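# Run operating card steps 1-3, leave lever at HOLD

## Task

Carry out steps 1, 2 and 3 shown on the operating card, finishing with the lever in the HOLD position. Lighting either the UNDER or the OVER lamp means failure, as does forcing any control too hard for too long. The console is loose on the table: it should not be lifted or tilted visibly and then allowed to fall back. Anything that stays in place only because the robot is holding it is not counted as done, so release the controls and back the gripper away at the end.

## Robot and tools

Robot: one six-joint arm (UR7e type) with a two-finger parallel gripper whose pads open up to 50 mm. A flat block about 9 cm long sticks out from the wrist toward the gripper's -y axis and rotates with it; a wrist camera rides on the hand.

Frames: the scene frame has its origin on the tabletop under the arm base, +z up, +y to the left when facing along +x. end_effector_position (metres) is the point midway between the pads; fingertips extend 17.5 mm further along the gripper's +z, which is the finger direction. The fingers close along the gripper's x axis. The printed hand position gets less accurate at long reach.

Joint order, used in every row and every per-joint list: shoulder pan, shoulder lift, elbow, wrist 1, wrist 2, wrist 3. Stated ranges in rad: pan -3.142..3.142, lift -6.283..6.283, elbow 0.000..3.142, wrists 1-3 each -6.283..6.283 (true ends may differ by 0.010).

Row format (shared by both motion tools): 9 numbers, each in [-1, 1]. The first six are joint offsets, scaled so 1.0 = 1.989 rad, i.e. relative changes, not poses. Numbers 7-9 set the gripper: position (+1 = fully open 50 mm, pads meet near -0.65, -1 = close until blocked), force_limit (-1 about 20 N per pad, 0 about 102 N, +1 about 185 N; actual may run ~17% higher), speed (-1 = 20 mm/s, 0 = 85, +1 = 150). The gripper numbers are absolute settings.

execute_actions(actions): a list of up to 15 actions, run in sequence. Each action is a list of 1 to 15 rows; each row lasts one control step of 1/30 s, and if fewer than 15 rows are given the final row repeats to fill 15 steps (0.5 s per action). The joint offsets in every row of an action are measured from the joint angles at the beginning of that action, not from the previous row; for the first action these are the angles last reported. An action asking a joint more than 0.010 rad beyond its range is rejected; a malformed action, or a first action failing that test, rejects the whole call. An empty list just returns the current state and pictures.

move(target, speed, blocking): target is one 9-number row; its offsets are counted from the Joint positions in the latest result that printed them. All joints travel proportionally so they finish together, taking 0.5 to 10 s (cut off at 10 s). speed is the peak rate in rad/s of the joint with the longest travel, 0.01 to 2, default 0.5. Paths do not avoid obstacles; faster contact hits harder and aiming beyond a surface presses harder, and since the arm is stiff even a small overshoot into something rigid may cause a fault stop. blocking=false returns after 0.5 s while motion continues; then use wait(0) to check, and wait or stop before sending new motion. The extra 'move:' line reports the ending (done, off_target, moving, held, fault), limits=held or limits=none, and the joint furthest from target.

wait(seconds): 0 to 10, holds the last command; stop(): brakes a running move (needs room). zoom_image(camera, region): region [x0, y0, x1, y1] in pixels, at most 504x504. Cameras: cam_head_left, cam_head_right, cam_high, cam_low (896x504 each), cam_wrist (616x616 fisheye). Calibration intrinsics and extrinsics are provided per camera and may be slightly off. show_instructions shows the operating card image; read_manual gives licence text; finished_scene(scene) ends the scene irreversibly, so call it only once the result is stable.

Motion limits: each step the joint target is kept within 0.575 rad of the measured angle, and targets that would carry the gripper over 100 mm from where it is are scaled back. Commands lag about 0.17 s; large moves may still be unfinished when a result arrives, and may need to be commanded again.

Result contents: gripper pose (position plus quaternion wxyz) and velocities; Joint positions, velocities and Joint targets (rad, rad/s); Wrist force and torque in the gripper's own axes (noisy, offset up to ~4 N, saturating near 50 N; force points from the touched surface into the arm); per-step joint readings with HELD marking limited steps. object_status: 0 moving, 1 blocked while opening, 2 blocked while closing (a grip), 3 reached target or pads met. Opening in mm is about (250 - position_measured) x 0.202. A new position value (change of 0.01 or more) is needed before a new force_limit or speed applies. 'joint sent to its limit' and 'joint command not followed' flag clipped commands.

Hazards: contact torque at a joint's load limit (139 N m for pan, lift and elbow; 26 for each wrist) or an external force of 150 N triggers a 10 s stop. Holding loads heats motors; warnings start at 70 °C and brakes engage at 85 °C. Avoid lighting UNDER or OVER, sustained heavy force on controls, lifting or tipping the loose console, and knocking anything off the table. Finish with the gripper released and withdrawn.

Each tool is called after "Call:" by a JSON object that holds its "name" and its "arguments", one argument or row to a line.

Reference images:

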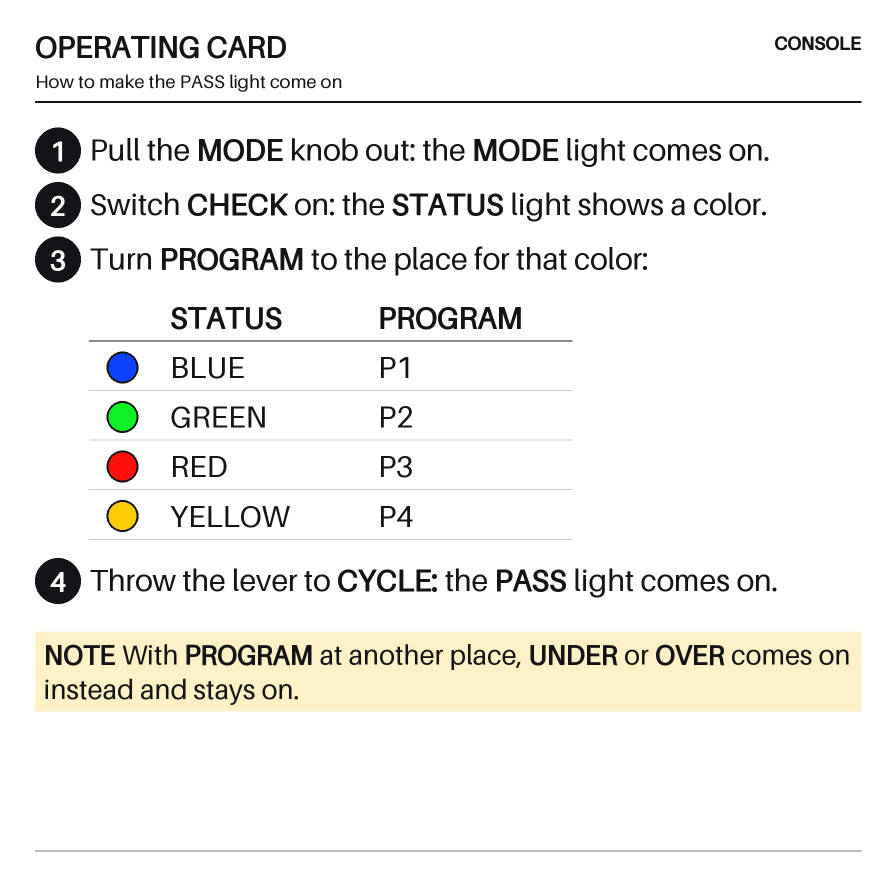

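## Session

Call:
{"name": "execute_actions", "arguments": {
  "actions": []
}}

Scene clock: 0.00 s.
end_effector_position=(+0.3510, +0.2768, +0.2786) position_measured=3 object_status=3 end_effector_quat_wxyz=(+0.236, +0.686, +0.413, -0.551) end_effector_velocity=(-0.001, +0.001, -0.000) end_effector_angular_velocity=(+0.000, -0.001, -0.001)
Joint names: [shoulder pan, shoulder lift, elbow, wrist 1, wrist 2, wrist 3]
Joint positions: [ 0.851 -0.831  1.327 -0.86  -2.091  2.093]
Joint velocities: [ 0.001  0.001  0.    -0.002  0.001  0.001]
Motor temperatures (°C, as the motors report them): [28 30 32 38 35 38]
Wrist force (N, on the end effector, along its own x y z axes, offset not removed): no reading
Wrist torque (N m, same axes, about the end effector's origin, offset not removed): no reading
Joint targets: [0.851 -0.831 1.327 -0.860 -2.091 2.093]

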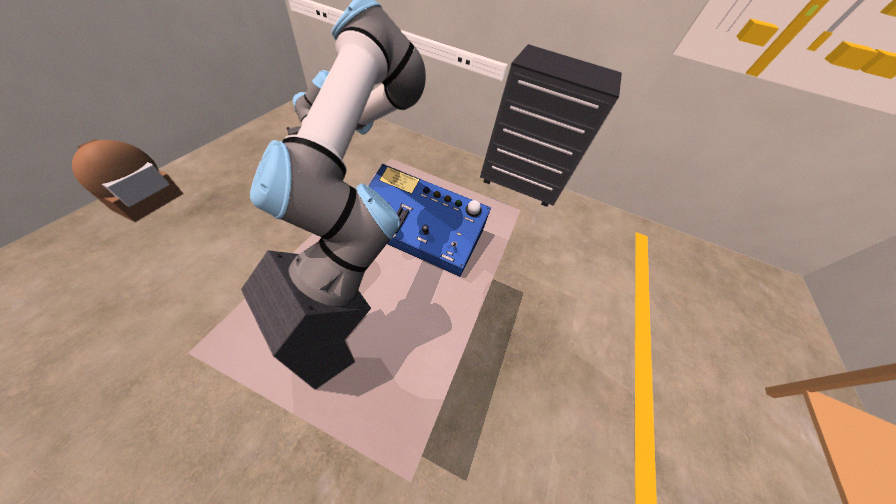

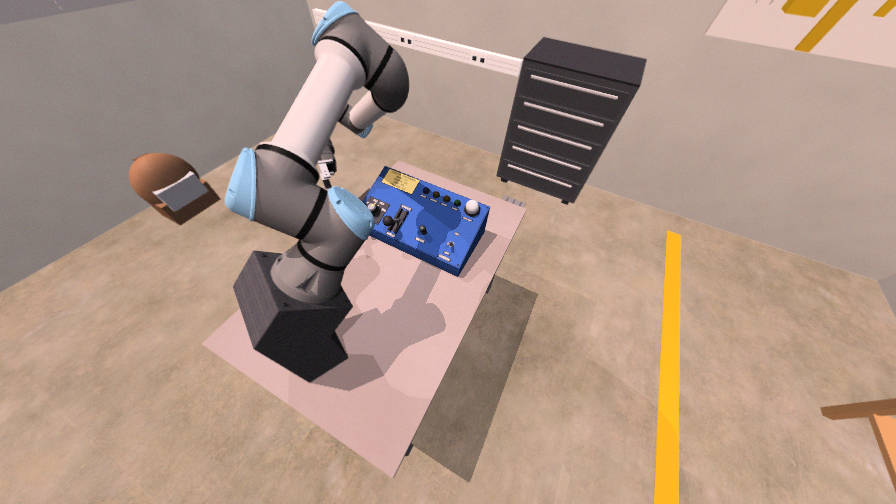

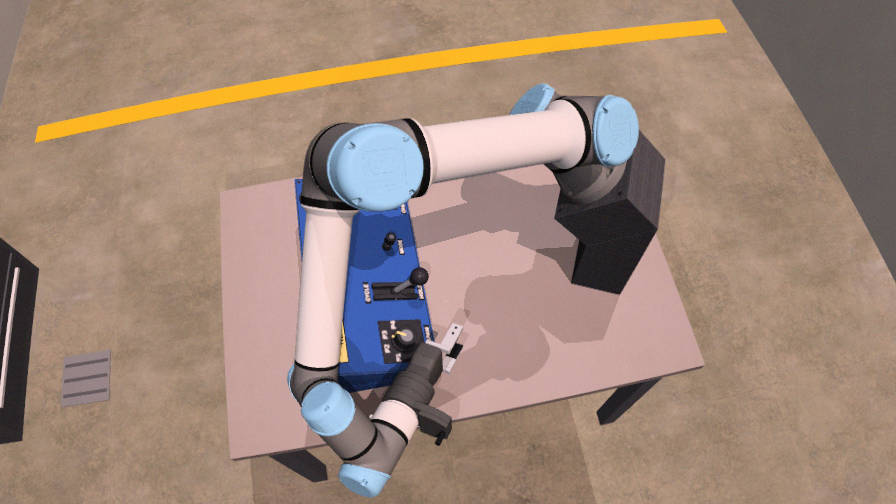

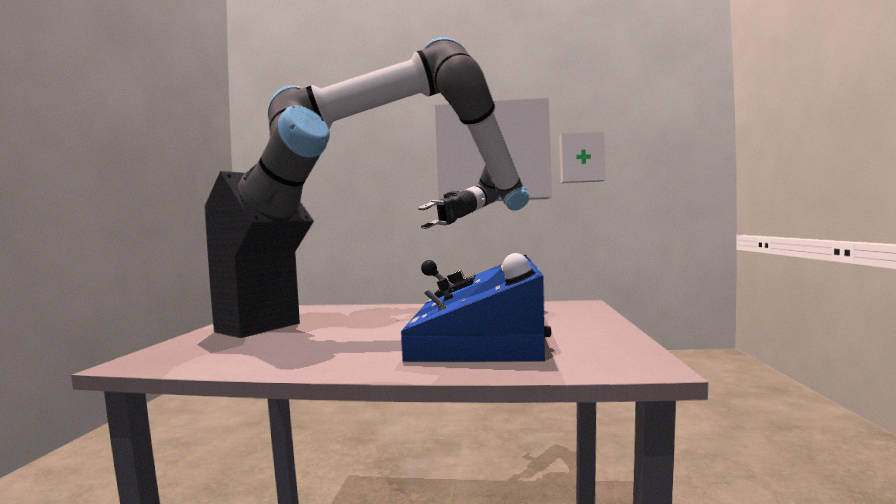

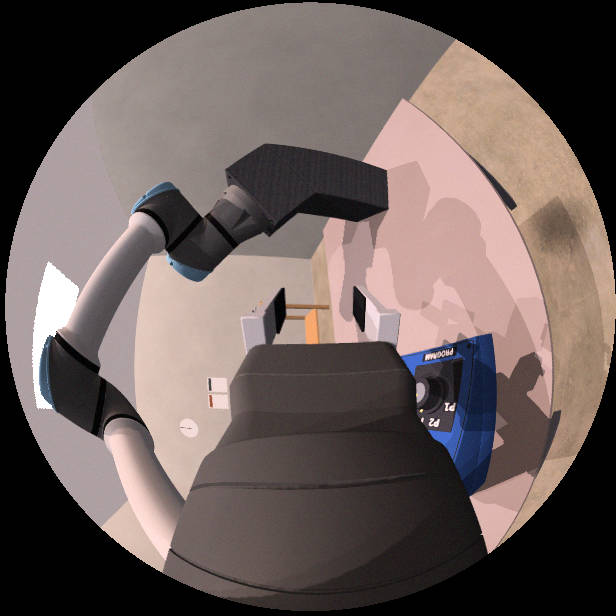

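Call:
{"name": "zoom_image", "arguments": {
  "camera": "cam_head_right",
  "region": [350, 155, 510, 285]
}}

Call:
{"name": "zoom_image", "arguments": {
  "camera": "cam_high",
  "region": [280, 170, 480, 400]
}}

Call:
{"name": "zoom_image", "arguments": {
  "camera": "cam_low",
  "region": [390, 240, 570, 370]
}}

Region (350, 155, 510, 285) of cam_head_right's 896x504 image, scaled by 3.150, with more detail than that image has; it fills the top 410 rows of this view, and the rest is white.

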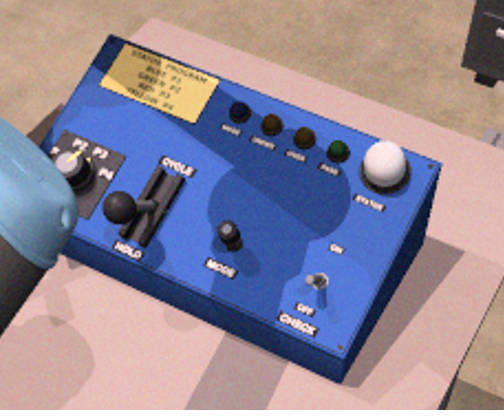

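Region (280, 170, 480, 400) of cam_high's 896x504 image, scaled by 2.191, with more detail than that image has; it fills the left 438 columns of this view, and the rest is white.

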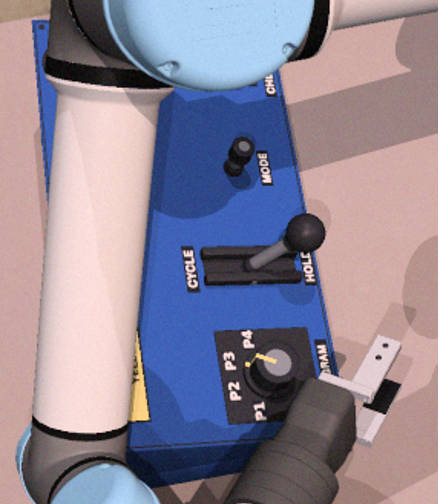

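Region (390, 240, 570, 370) of cam_low's 896x504 image, scaled by 2.800, with more detail than that image has.

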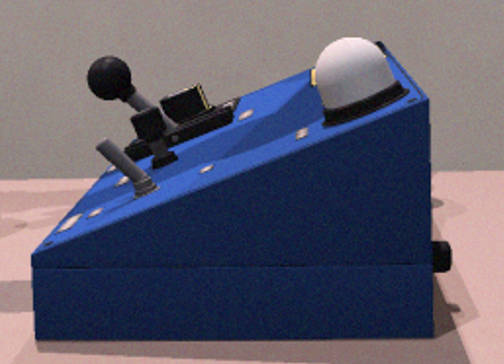

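Call:
{"name": "move", "arguments": {
  "target": [-0.2871,-0.316,0.2295,0.2924,0.8748,0.1433,1,0,0],
  "speed": 1.5
}}

Call:
{"name": "move", "arguments": {
  "target": [-0.2871,-0.316,0.2295,0.2924,0.8748,0.1433,1,0,0],
  "speed": 1.5
}}

Scene clock: 121.83 s.
end_effector_position=(+0.5005, +0.3246, +0.5205) position_measured=3 object_status=3 end_effector_quat_wxyz=(-0.049, -0.089, +0.451, +0.887) end_effector_velocity=(-0.000, +0.000, -0.000) end_effector_angular_velocity=(-0.001, +0.002, -0.002)
Joint names: [shoulder pan, shoulder lift, elbow, wrist 1, wrist 2, wrist 3]
Joint positions: [ 0.28  -1.46   1.784 -0.279 -0.352  2.378]
Joint velocities: [-0.     0.     0.001  0.001  0.002 -0.002]
Motor temperatures (°C, as the motors report them): [28 30 32 38 35 38]
Wrist force (N, on the end effector, along its own x y z axes, offset not removed): [-2.2 -0.4 1.6]
Wrist torque (N m, same axes, about the end effector's origin, offset not removed): [0.26 0.58 -0.12]
Joint targets: [0.280 -1.460 1.784 -0.279 -0.352 2.378]
move: done; limits=none; farthest joint: the shoulder pan, 0.000 radians from its target (0.570 radians at the start)
camera_calibration (this result's frames):
cam_wrist: T_world_to_cam=[[-0.981133, -0.179937, -0.070711, 0.593991], [0.101457, -0.790542, 0.603945, -0.11193], [-0.164572, 0.585376, 0.793883, -0.377035], [0, 0, 0, 1]] pos_world=[0.532091, 0.239103, 0.408923]

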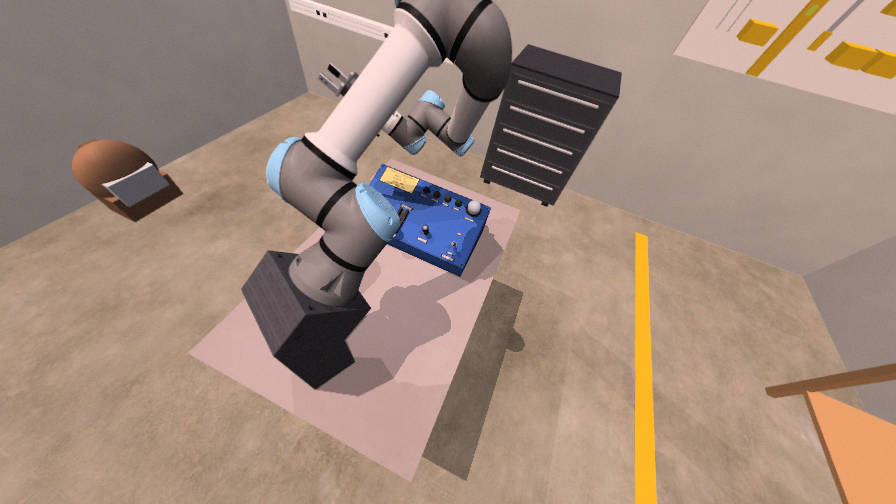

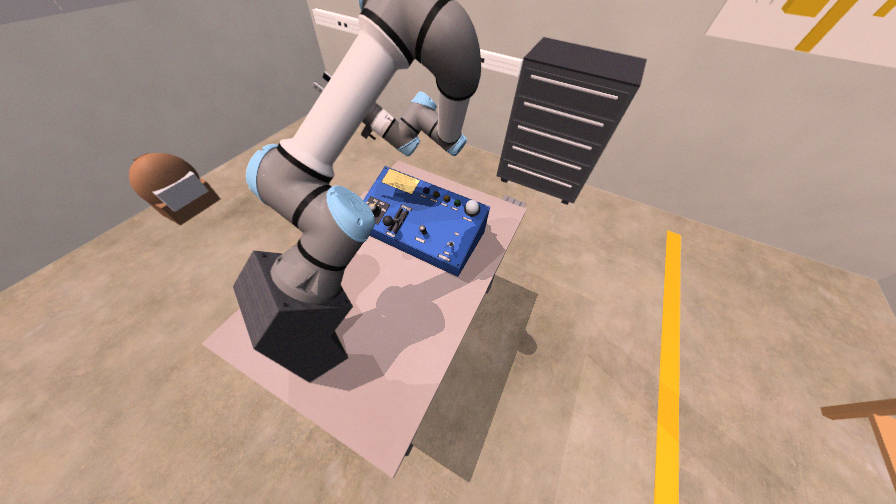

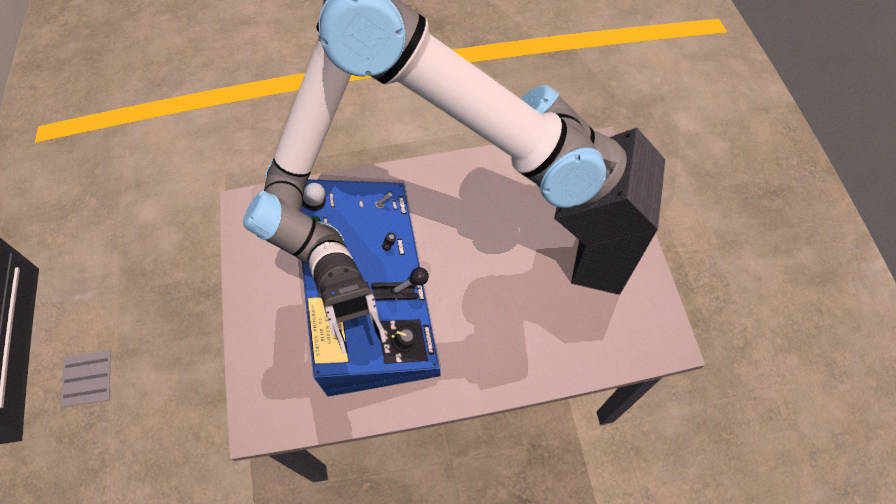

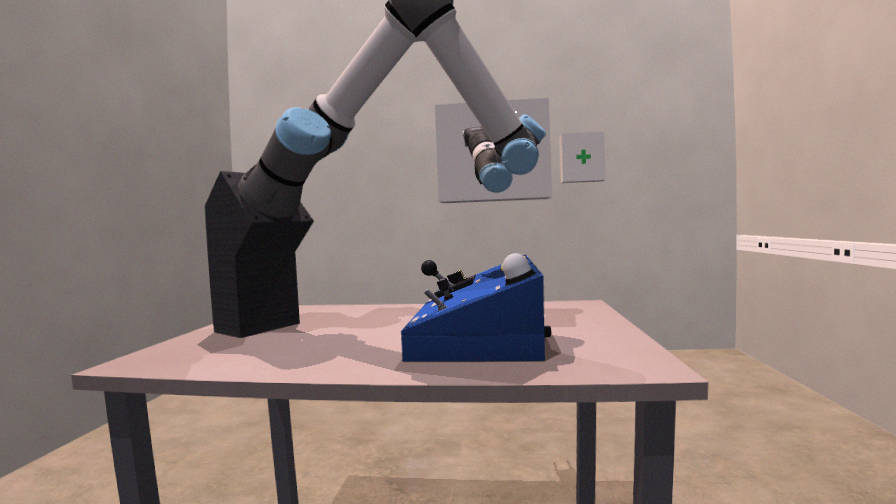

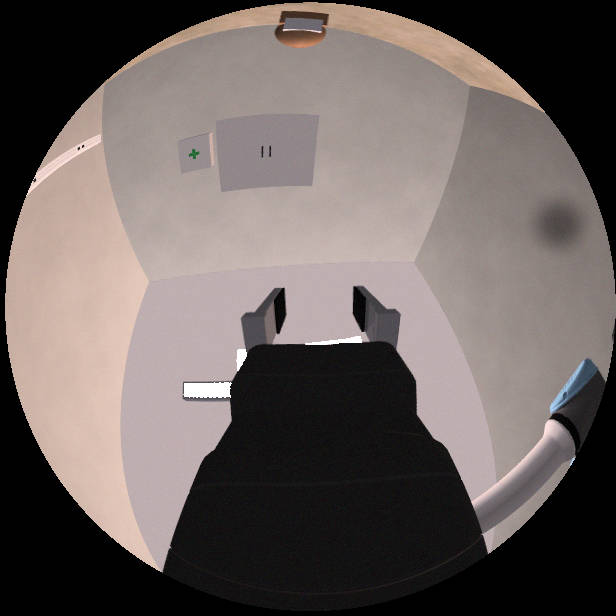

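Scene clock: 123.77 s.
end_effector_position=(+0.4604, -0.0446, +0.2409) position_measured=3 object_status=3 end_effector_quat_wxyz=(+0.121, +0.683, +0.709, +0.125) end_effector_velocity=(-0.000, -0.001, -0.000) end_effector_angular_velocity=(-0.001, +0.002, -0.002)
Joint names: [shoulder pan, shoulder lift, elbow, wrist 1, wrist 2, wrist 3]
Joint positions: [-0.291 -2.088  2.24   0.303  1.388  2.663]
Joint velocities: [-0.     0.    -0.     0.001  0.002  0.001]
Motor temperatures (°C, as the motors report them): [28 30 32 38 35 38]
Wrist force (N, on the end effector, along its own x y z axes, offset not removed): [1.1 -0.4 2.3]
Wrist torque (N m, same axes, about the end effector's origin, offset not removed): [0.18 -0.11 -0.05]
Joint targets: [-0.291 -2.088 2.240 0.303 1.388 2.663]
move: done; limits=none; farthest joint: the shoulder pan, 0.000 radians from its target (0.571 radians at the start)
camera_calibration (this result's frames):
cam_wrist: T_world_to_cam=[[0.00844246, 0.999964, 0.00108387, 0.0481449], [0.794734, -0.00736759, 0.606913, -0.515806], [0.606899, -0.00426245, -0.794767, 0.0557658], [0, 0, 0, 1]] pos_world=[0.375678, -0.0517057, 0.357318]

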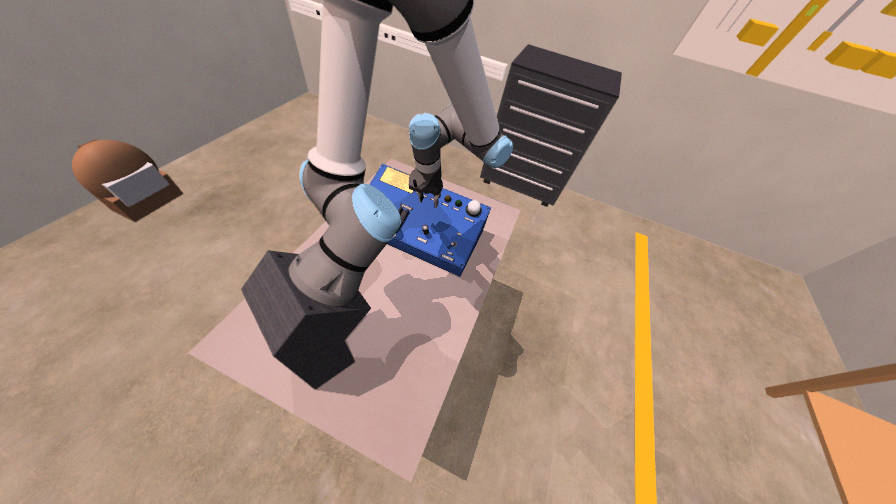

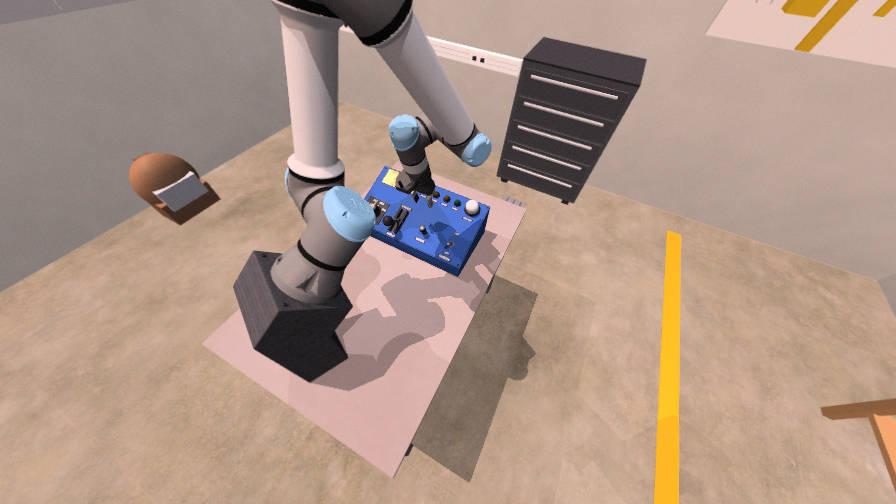

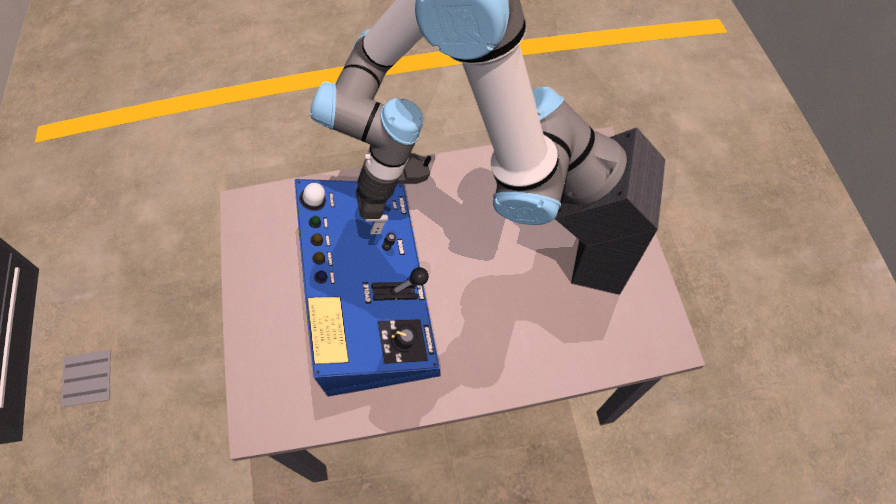

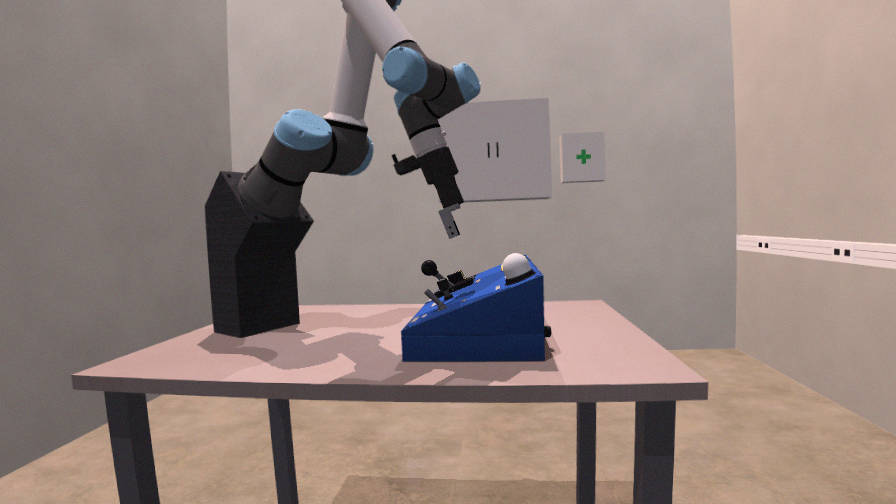

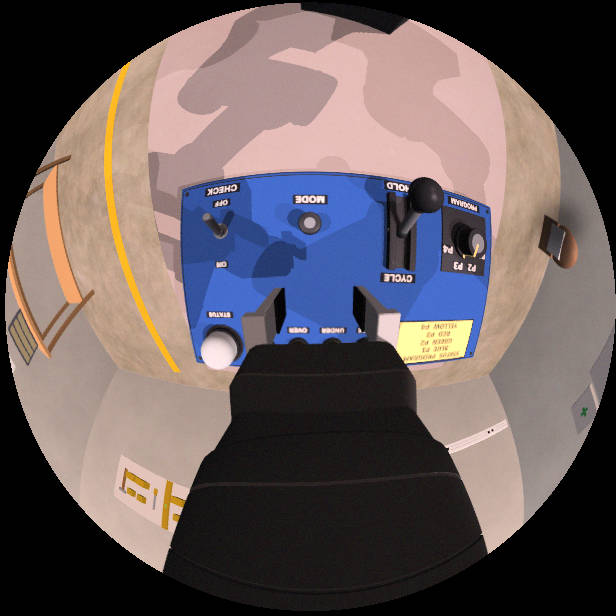

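Call:
{"name": "move", "arguments": {
  "target": [-0.0685,0.0475,0.0703,-0.1101,-0.0613,-0.0315,1,0,0],
  "speed": 0.4
}}

Call:
{"name": "zoom_image", "arguments": {
  "camera": "cam_low",
  "region": [400, 230, 500, 320]
}}

Call:
{"name": "zoom_image", "arguments": {
  "camera": "cam_wrist",
  "region": [230, 200, 410, 360]
}}

Scene clock: 145.57 s.
end_effector_position=(+0.4222, -0.0496, +0.1739) position_measured=3 object_status=3 end_effector_quat_wxyz=(+0.121, +0.683, +0.709, +0.125) end_effector_velocity=(+0.000, +0.000, -0.000) end_effector_angular_velocity=(+0.002, -0.001, -0.001)
Joint names: [shoulder pan, shoulder lift, elbow, wrist 1, wrist 2, wrist 3]
Joint positions: [-0.427 -1.994  2.38   0.084  1.266  2.6  ]
Joint velocities: [-0.     0.001  0.    -0.001 -0.002  0.002]
Motor temperatures (°C, as the motors report them): [28 30 32 38 35 38]
Wrist force (N, on the end effector, along its own x y z axes, offset not removed): [-1.9 -0.5 2.0]
Wrist torque (N m, same axes, about the end effector's origin, offset not removed): [0.15 0.38 0.03]
Joint targets: [-0.428 -1.994 2.380 0.084 1.266 2.600]
move: done; limits=none; farthest joint: the shoulder pan, 0.000 radians from its target (0.136 radians at the start)
camera_calibration (this result's frames):
cam_wrist: T_world_to_cam=[[0.00838449, 0.999964, 0.00106692, 0.0535782], [0.794831, -0.0073119, 0.606787, -0.444833], [0.606773, -0.00423957, -0.794864, 0.02566], [0, 0, 0, 1]] pos_world=[0.337548, -0.0567201, 0.290258]

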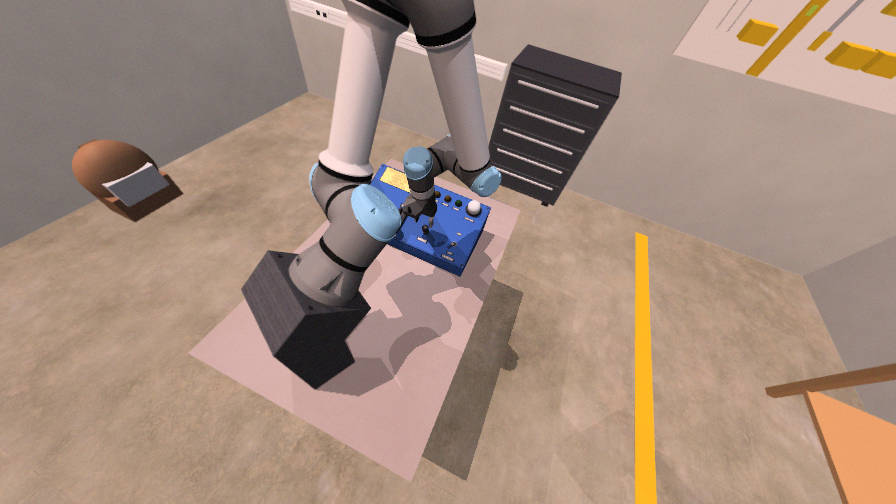

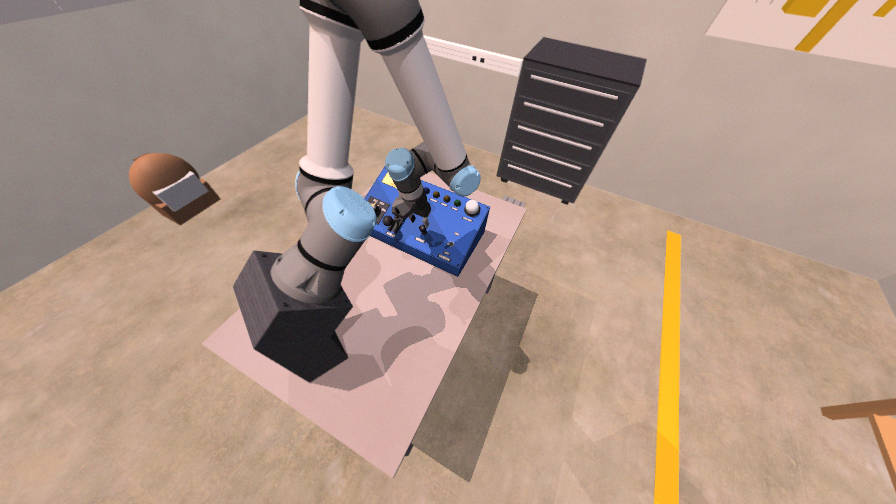

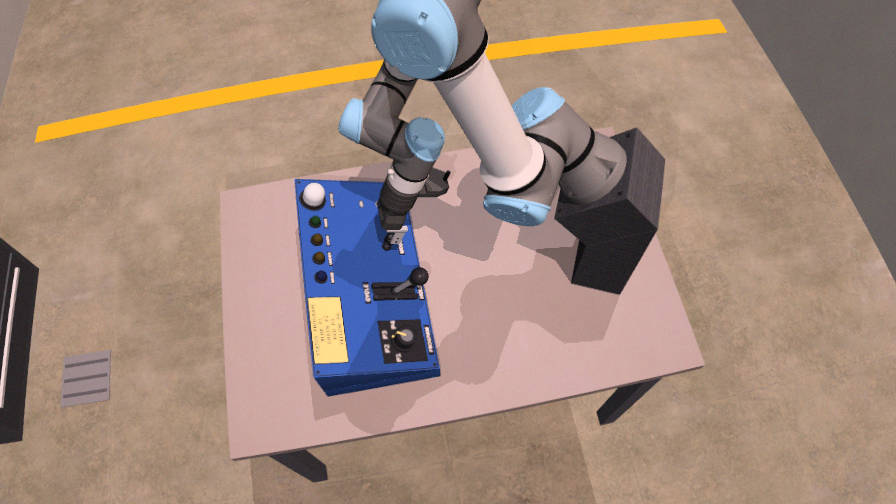

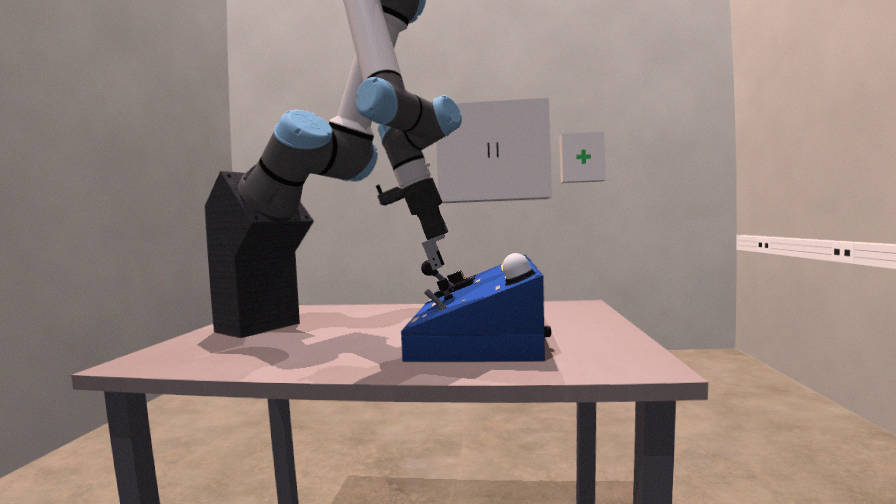

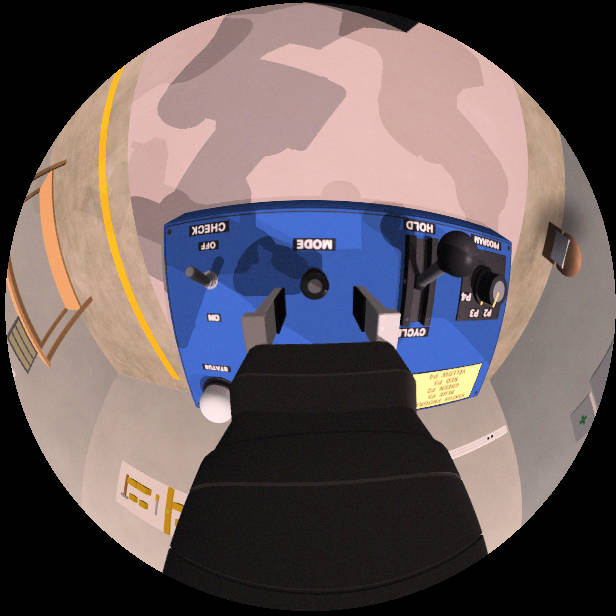

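Region (400, 230, 500, 320) of cam_low's 896x504 image, scaled by 5.040, with more detail than that image has; it fills the top 454 rows of this view, and the rest is white.

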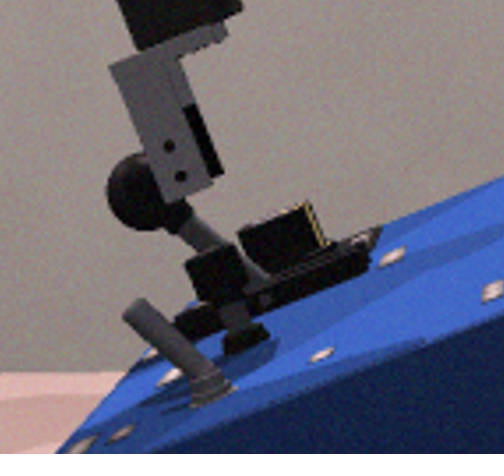

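Region (230, 200, 410, 360) of cam_wrist's 616x616 image, scaled by 2.800, with more detail than that image has.

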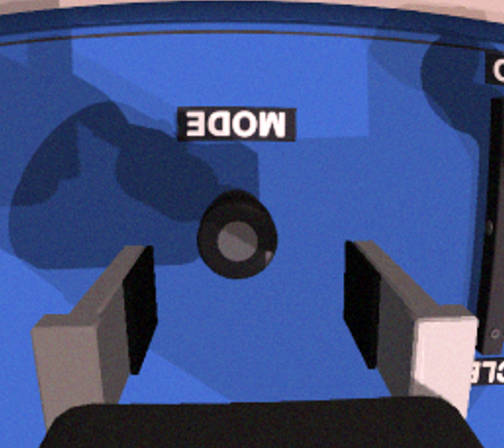

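Call:
{"name": "move", "arguments": {
  "target": [0.0302,0.0964,-0.0238,-0.0765,0.027,0.0141,0.6,0,0],
  "speed": 0.3
}}

Call:
{"name": "zoom_image", "arguments": {
  "camera": "cam_low",
  "region": [400, 230, 500, 320]
}}

Call:
{"name": "zoom_image", "arguments": {
  "camera": "cam_wrist",
  "region": [230, 200, 410, 360]
}}

Scene clock: 159.67 s.
end_effector_position=(+0.4363, -0.0516, +0.1237) position_measured=63 object_status=3 end_effector_quat_wxyz=(+0.121, +0.683, +0.709, +0.125) end_effector_velocity=(+0.000, -0.000, -0.000) end_effector_angular_velocity=(+0.001, -0.001, -0.002)
Joint names: [shoulder pan, shoulder lift, elbow, wrist 1, wrist 2, wrist 3]
Joint positions: [-0.367 -1.802  2.333 -0.068  1.32   2.629]
Joint velocities: [-0.     0.    -0.    -0.001 -0.     0.003]
Motor temperatures (°C, as the motors report them): [28 30 32 38 35 38]
Wrist force (N, on the end effector, along its own x y z axes, offset not removed): [-1.2 0.5 1.7]
Wrist torque (N m, same axes, about the end effector's origin, offset not removed): [0.29 0.23 -0.20]
Joint targets: [-0.367 -1.802 2.332 -0.068 1.320 2.629]
move: done; limits=none; farthest joint: the shoulder pan, 0.000 radians from its target (0.061 radians at the start)
camera_calibration (this result's frames):
cam_wrist: T_world_to_cam=[[0.00837402, 0.999964, 0.00100438, 0.0555571], [0.794806, -0.00726546, 0.60682, -0.425593], [0.606806, -0.00428323, -0.794839, -0.0227881], [0, 0, 0, 1]] pos_world=[0.351627, -0.0587449, 0.24009]

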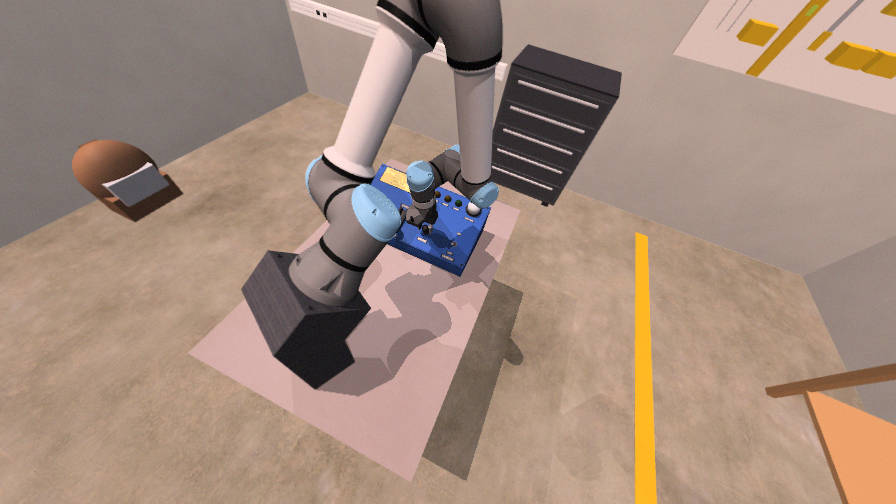

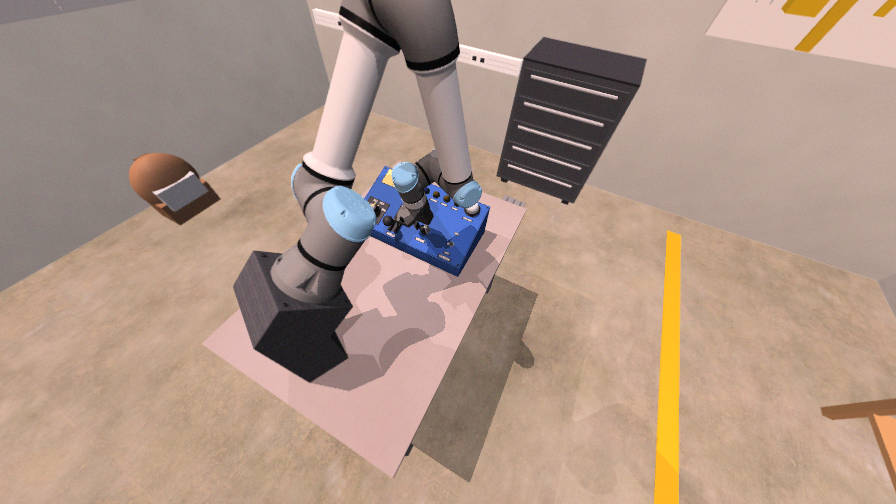

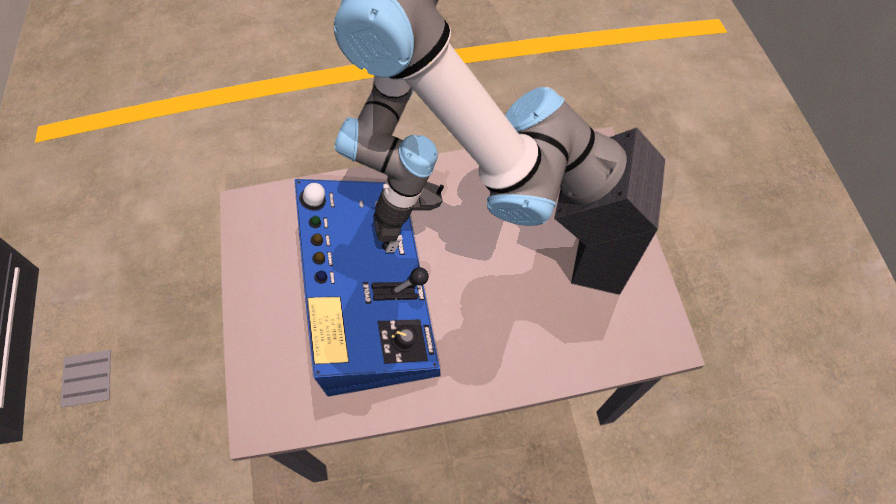

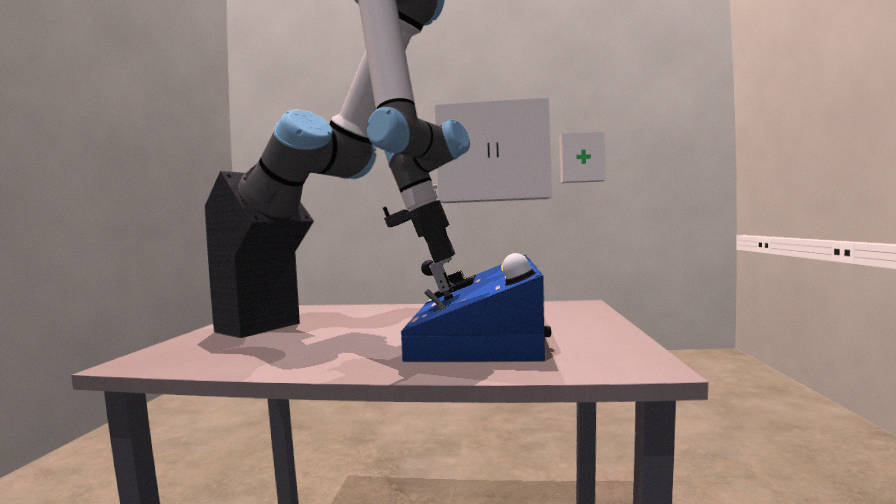

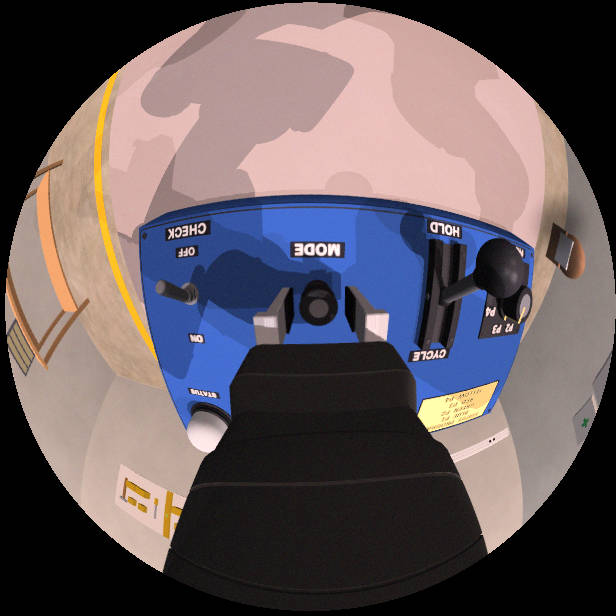

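Region (400, 230, 500, 320) of cam_low's 896x504 image, scaled by 5.040, with more detail than that image has; it fills the top 454 rows of this view, and the rest is white.

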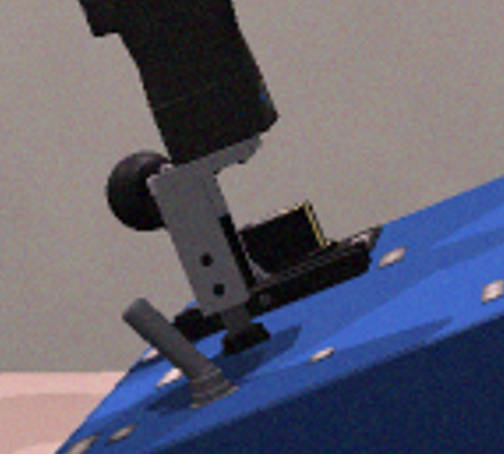

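Region (230, 200, 410, 360) of cam_wrist's 616x616 image, scaled by 2.800, with more detail than that image has.

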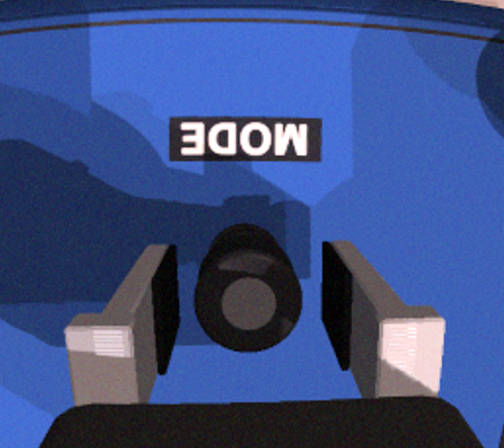

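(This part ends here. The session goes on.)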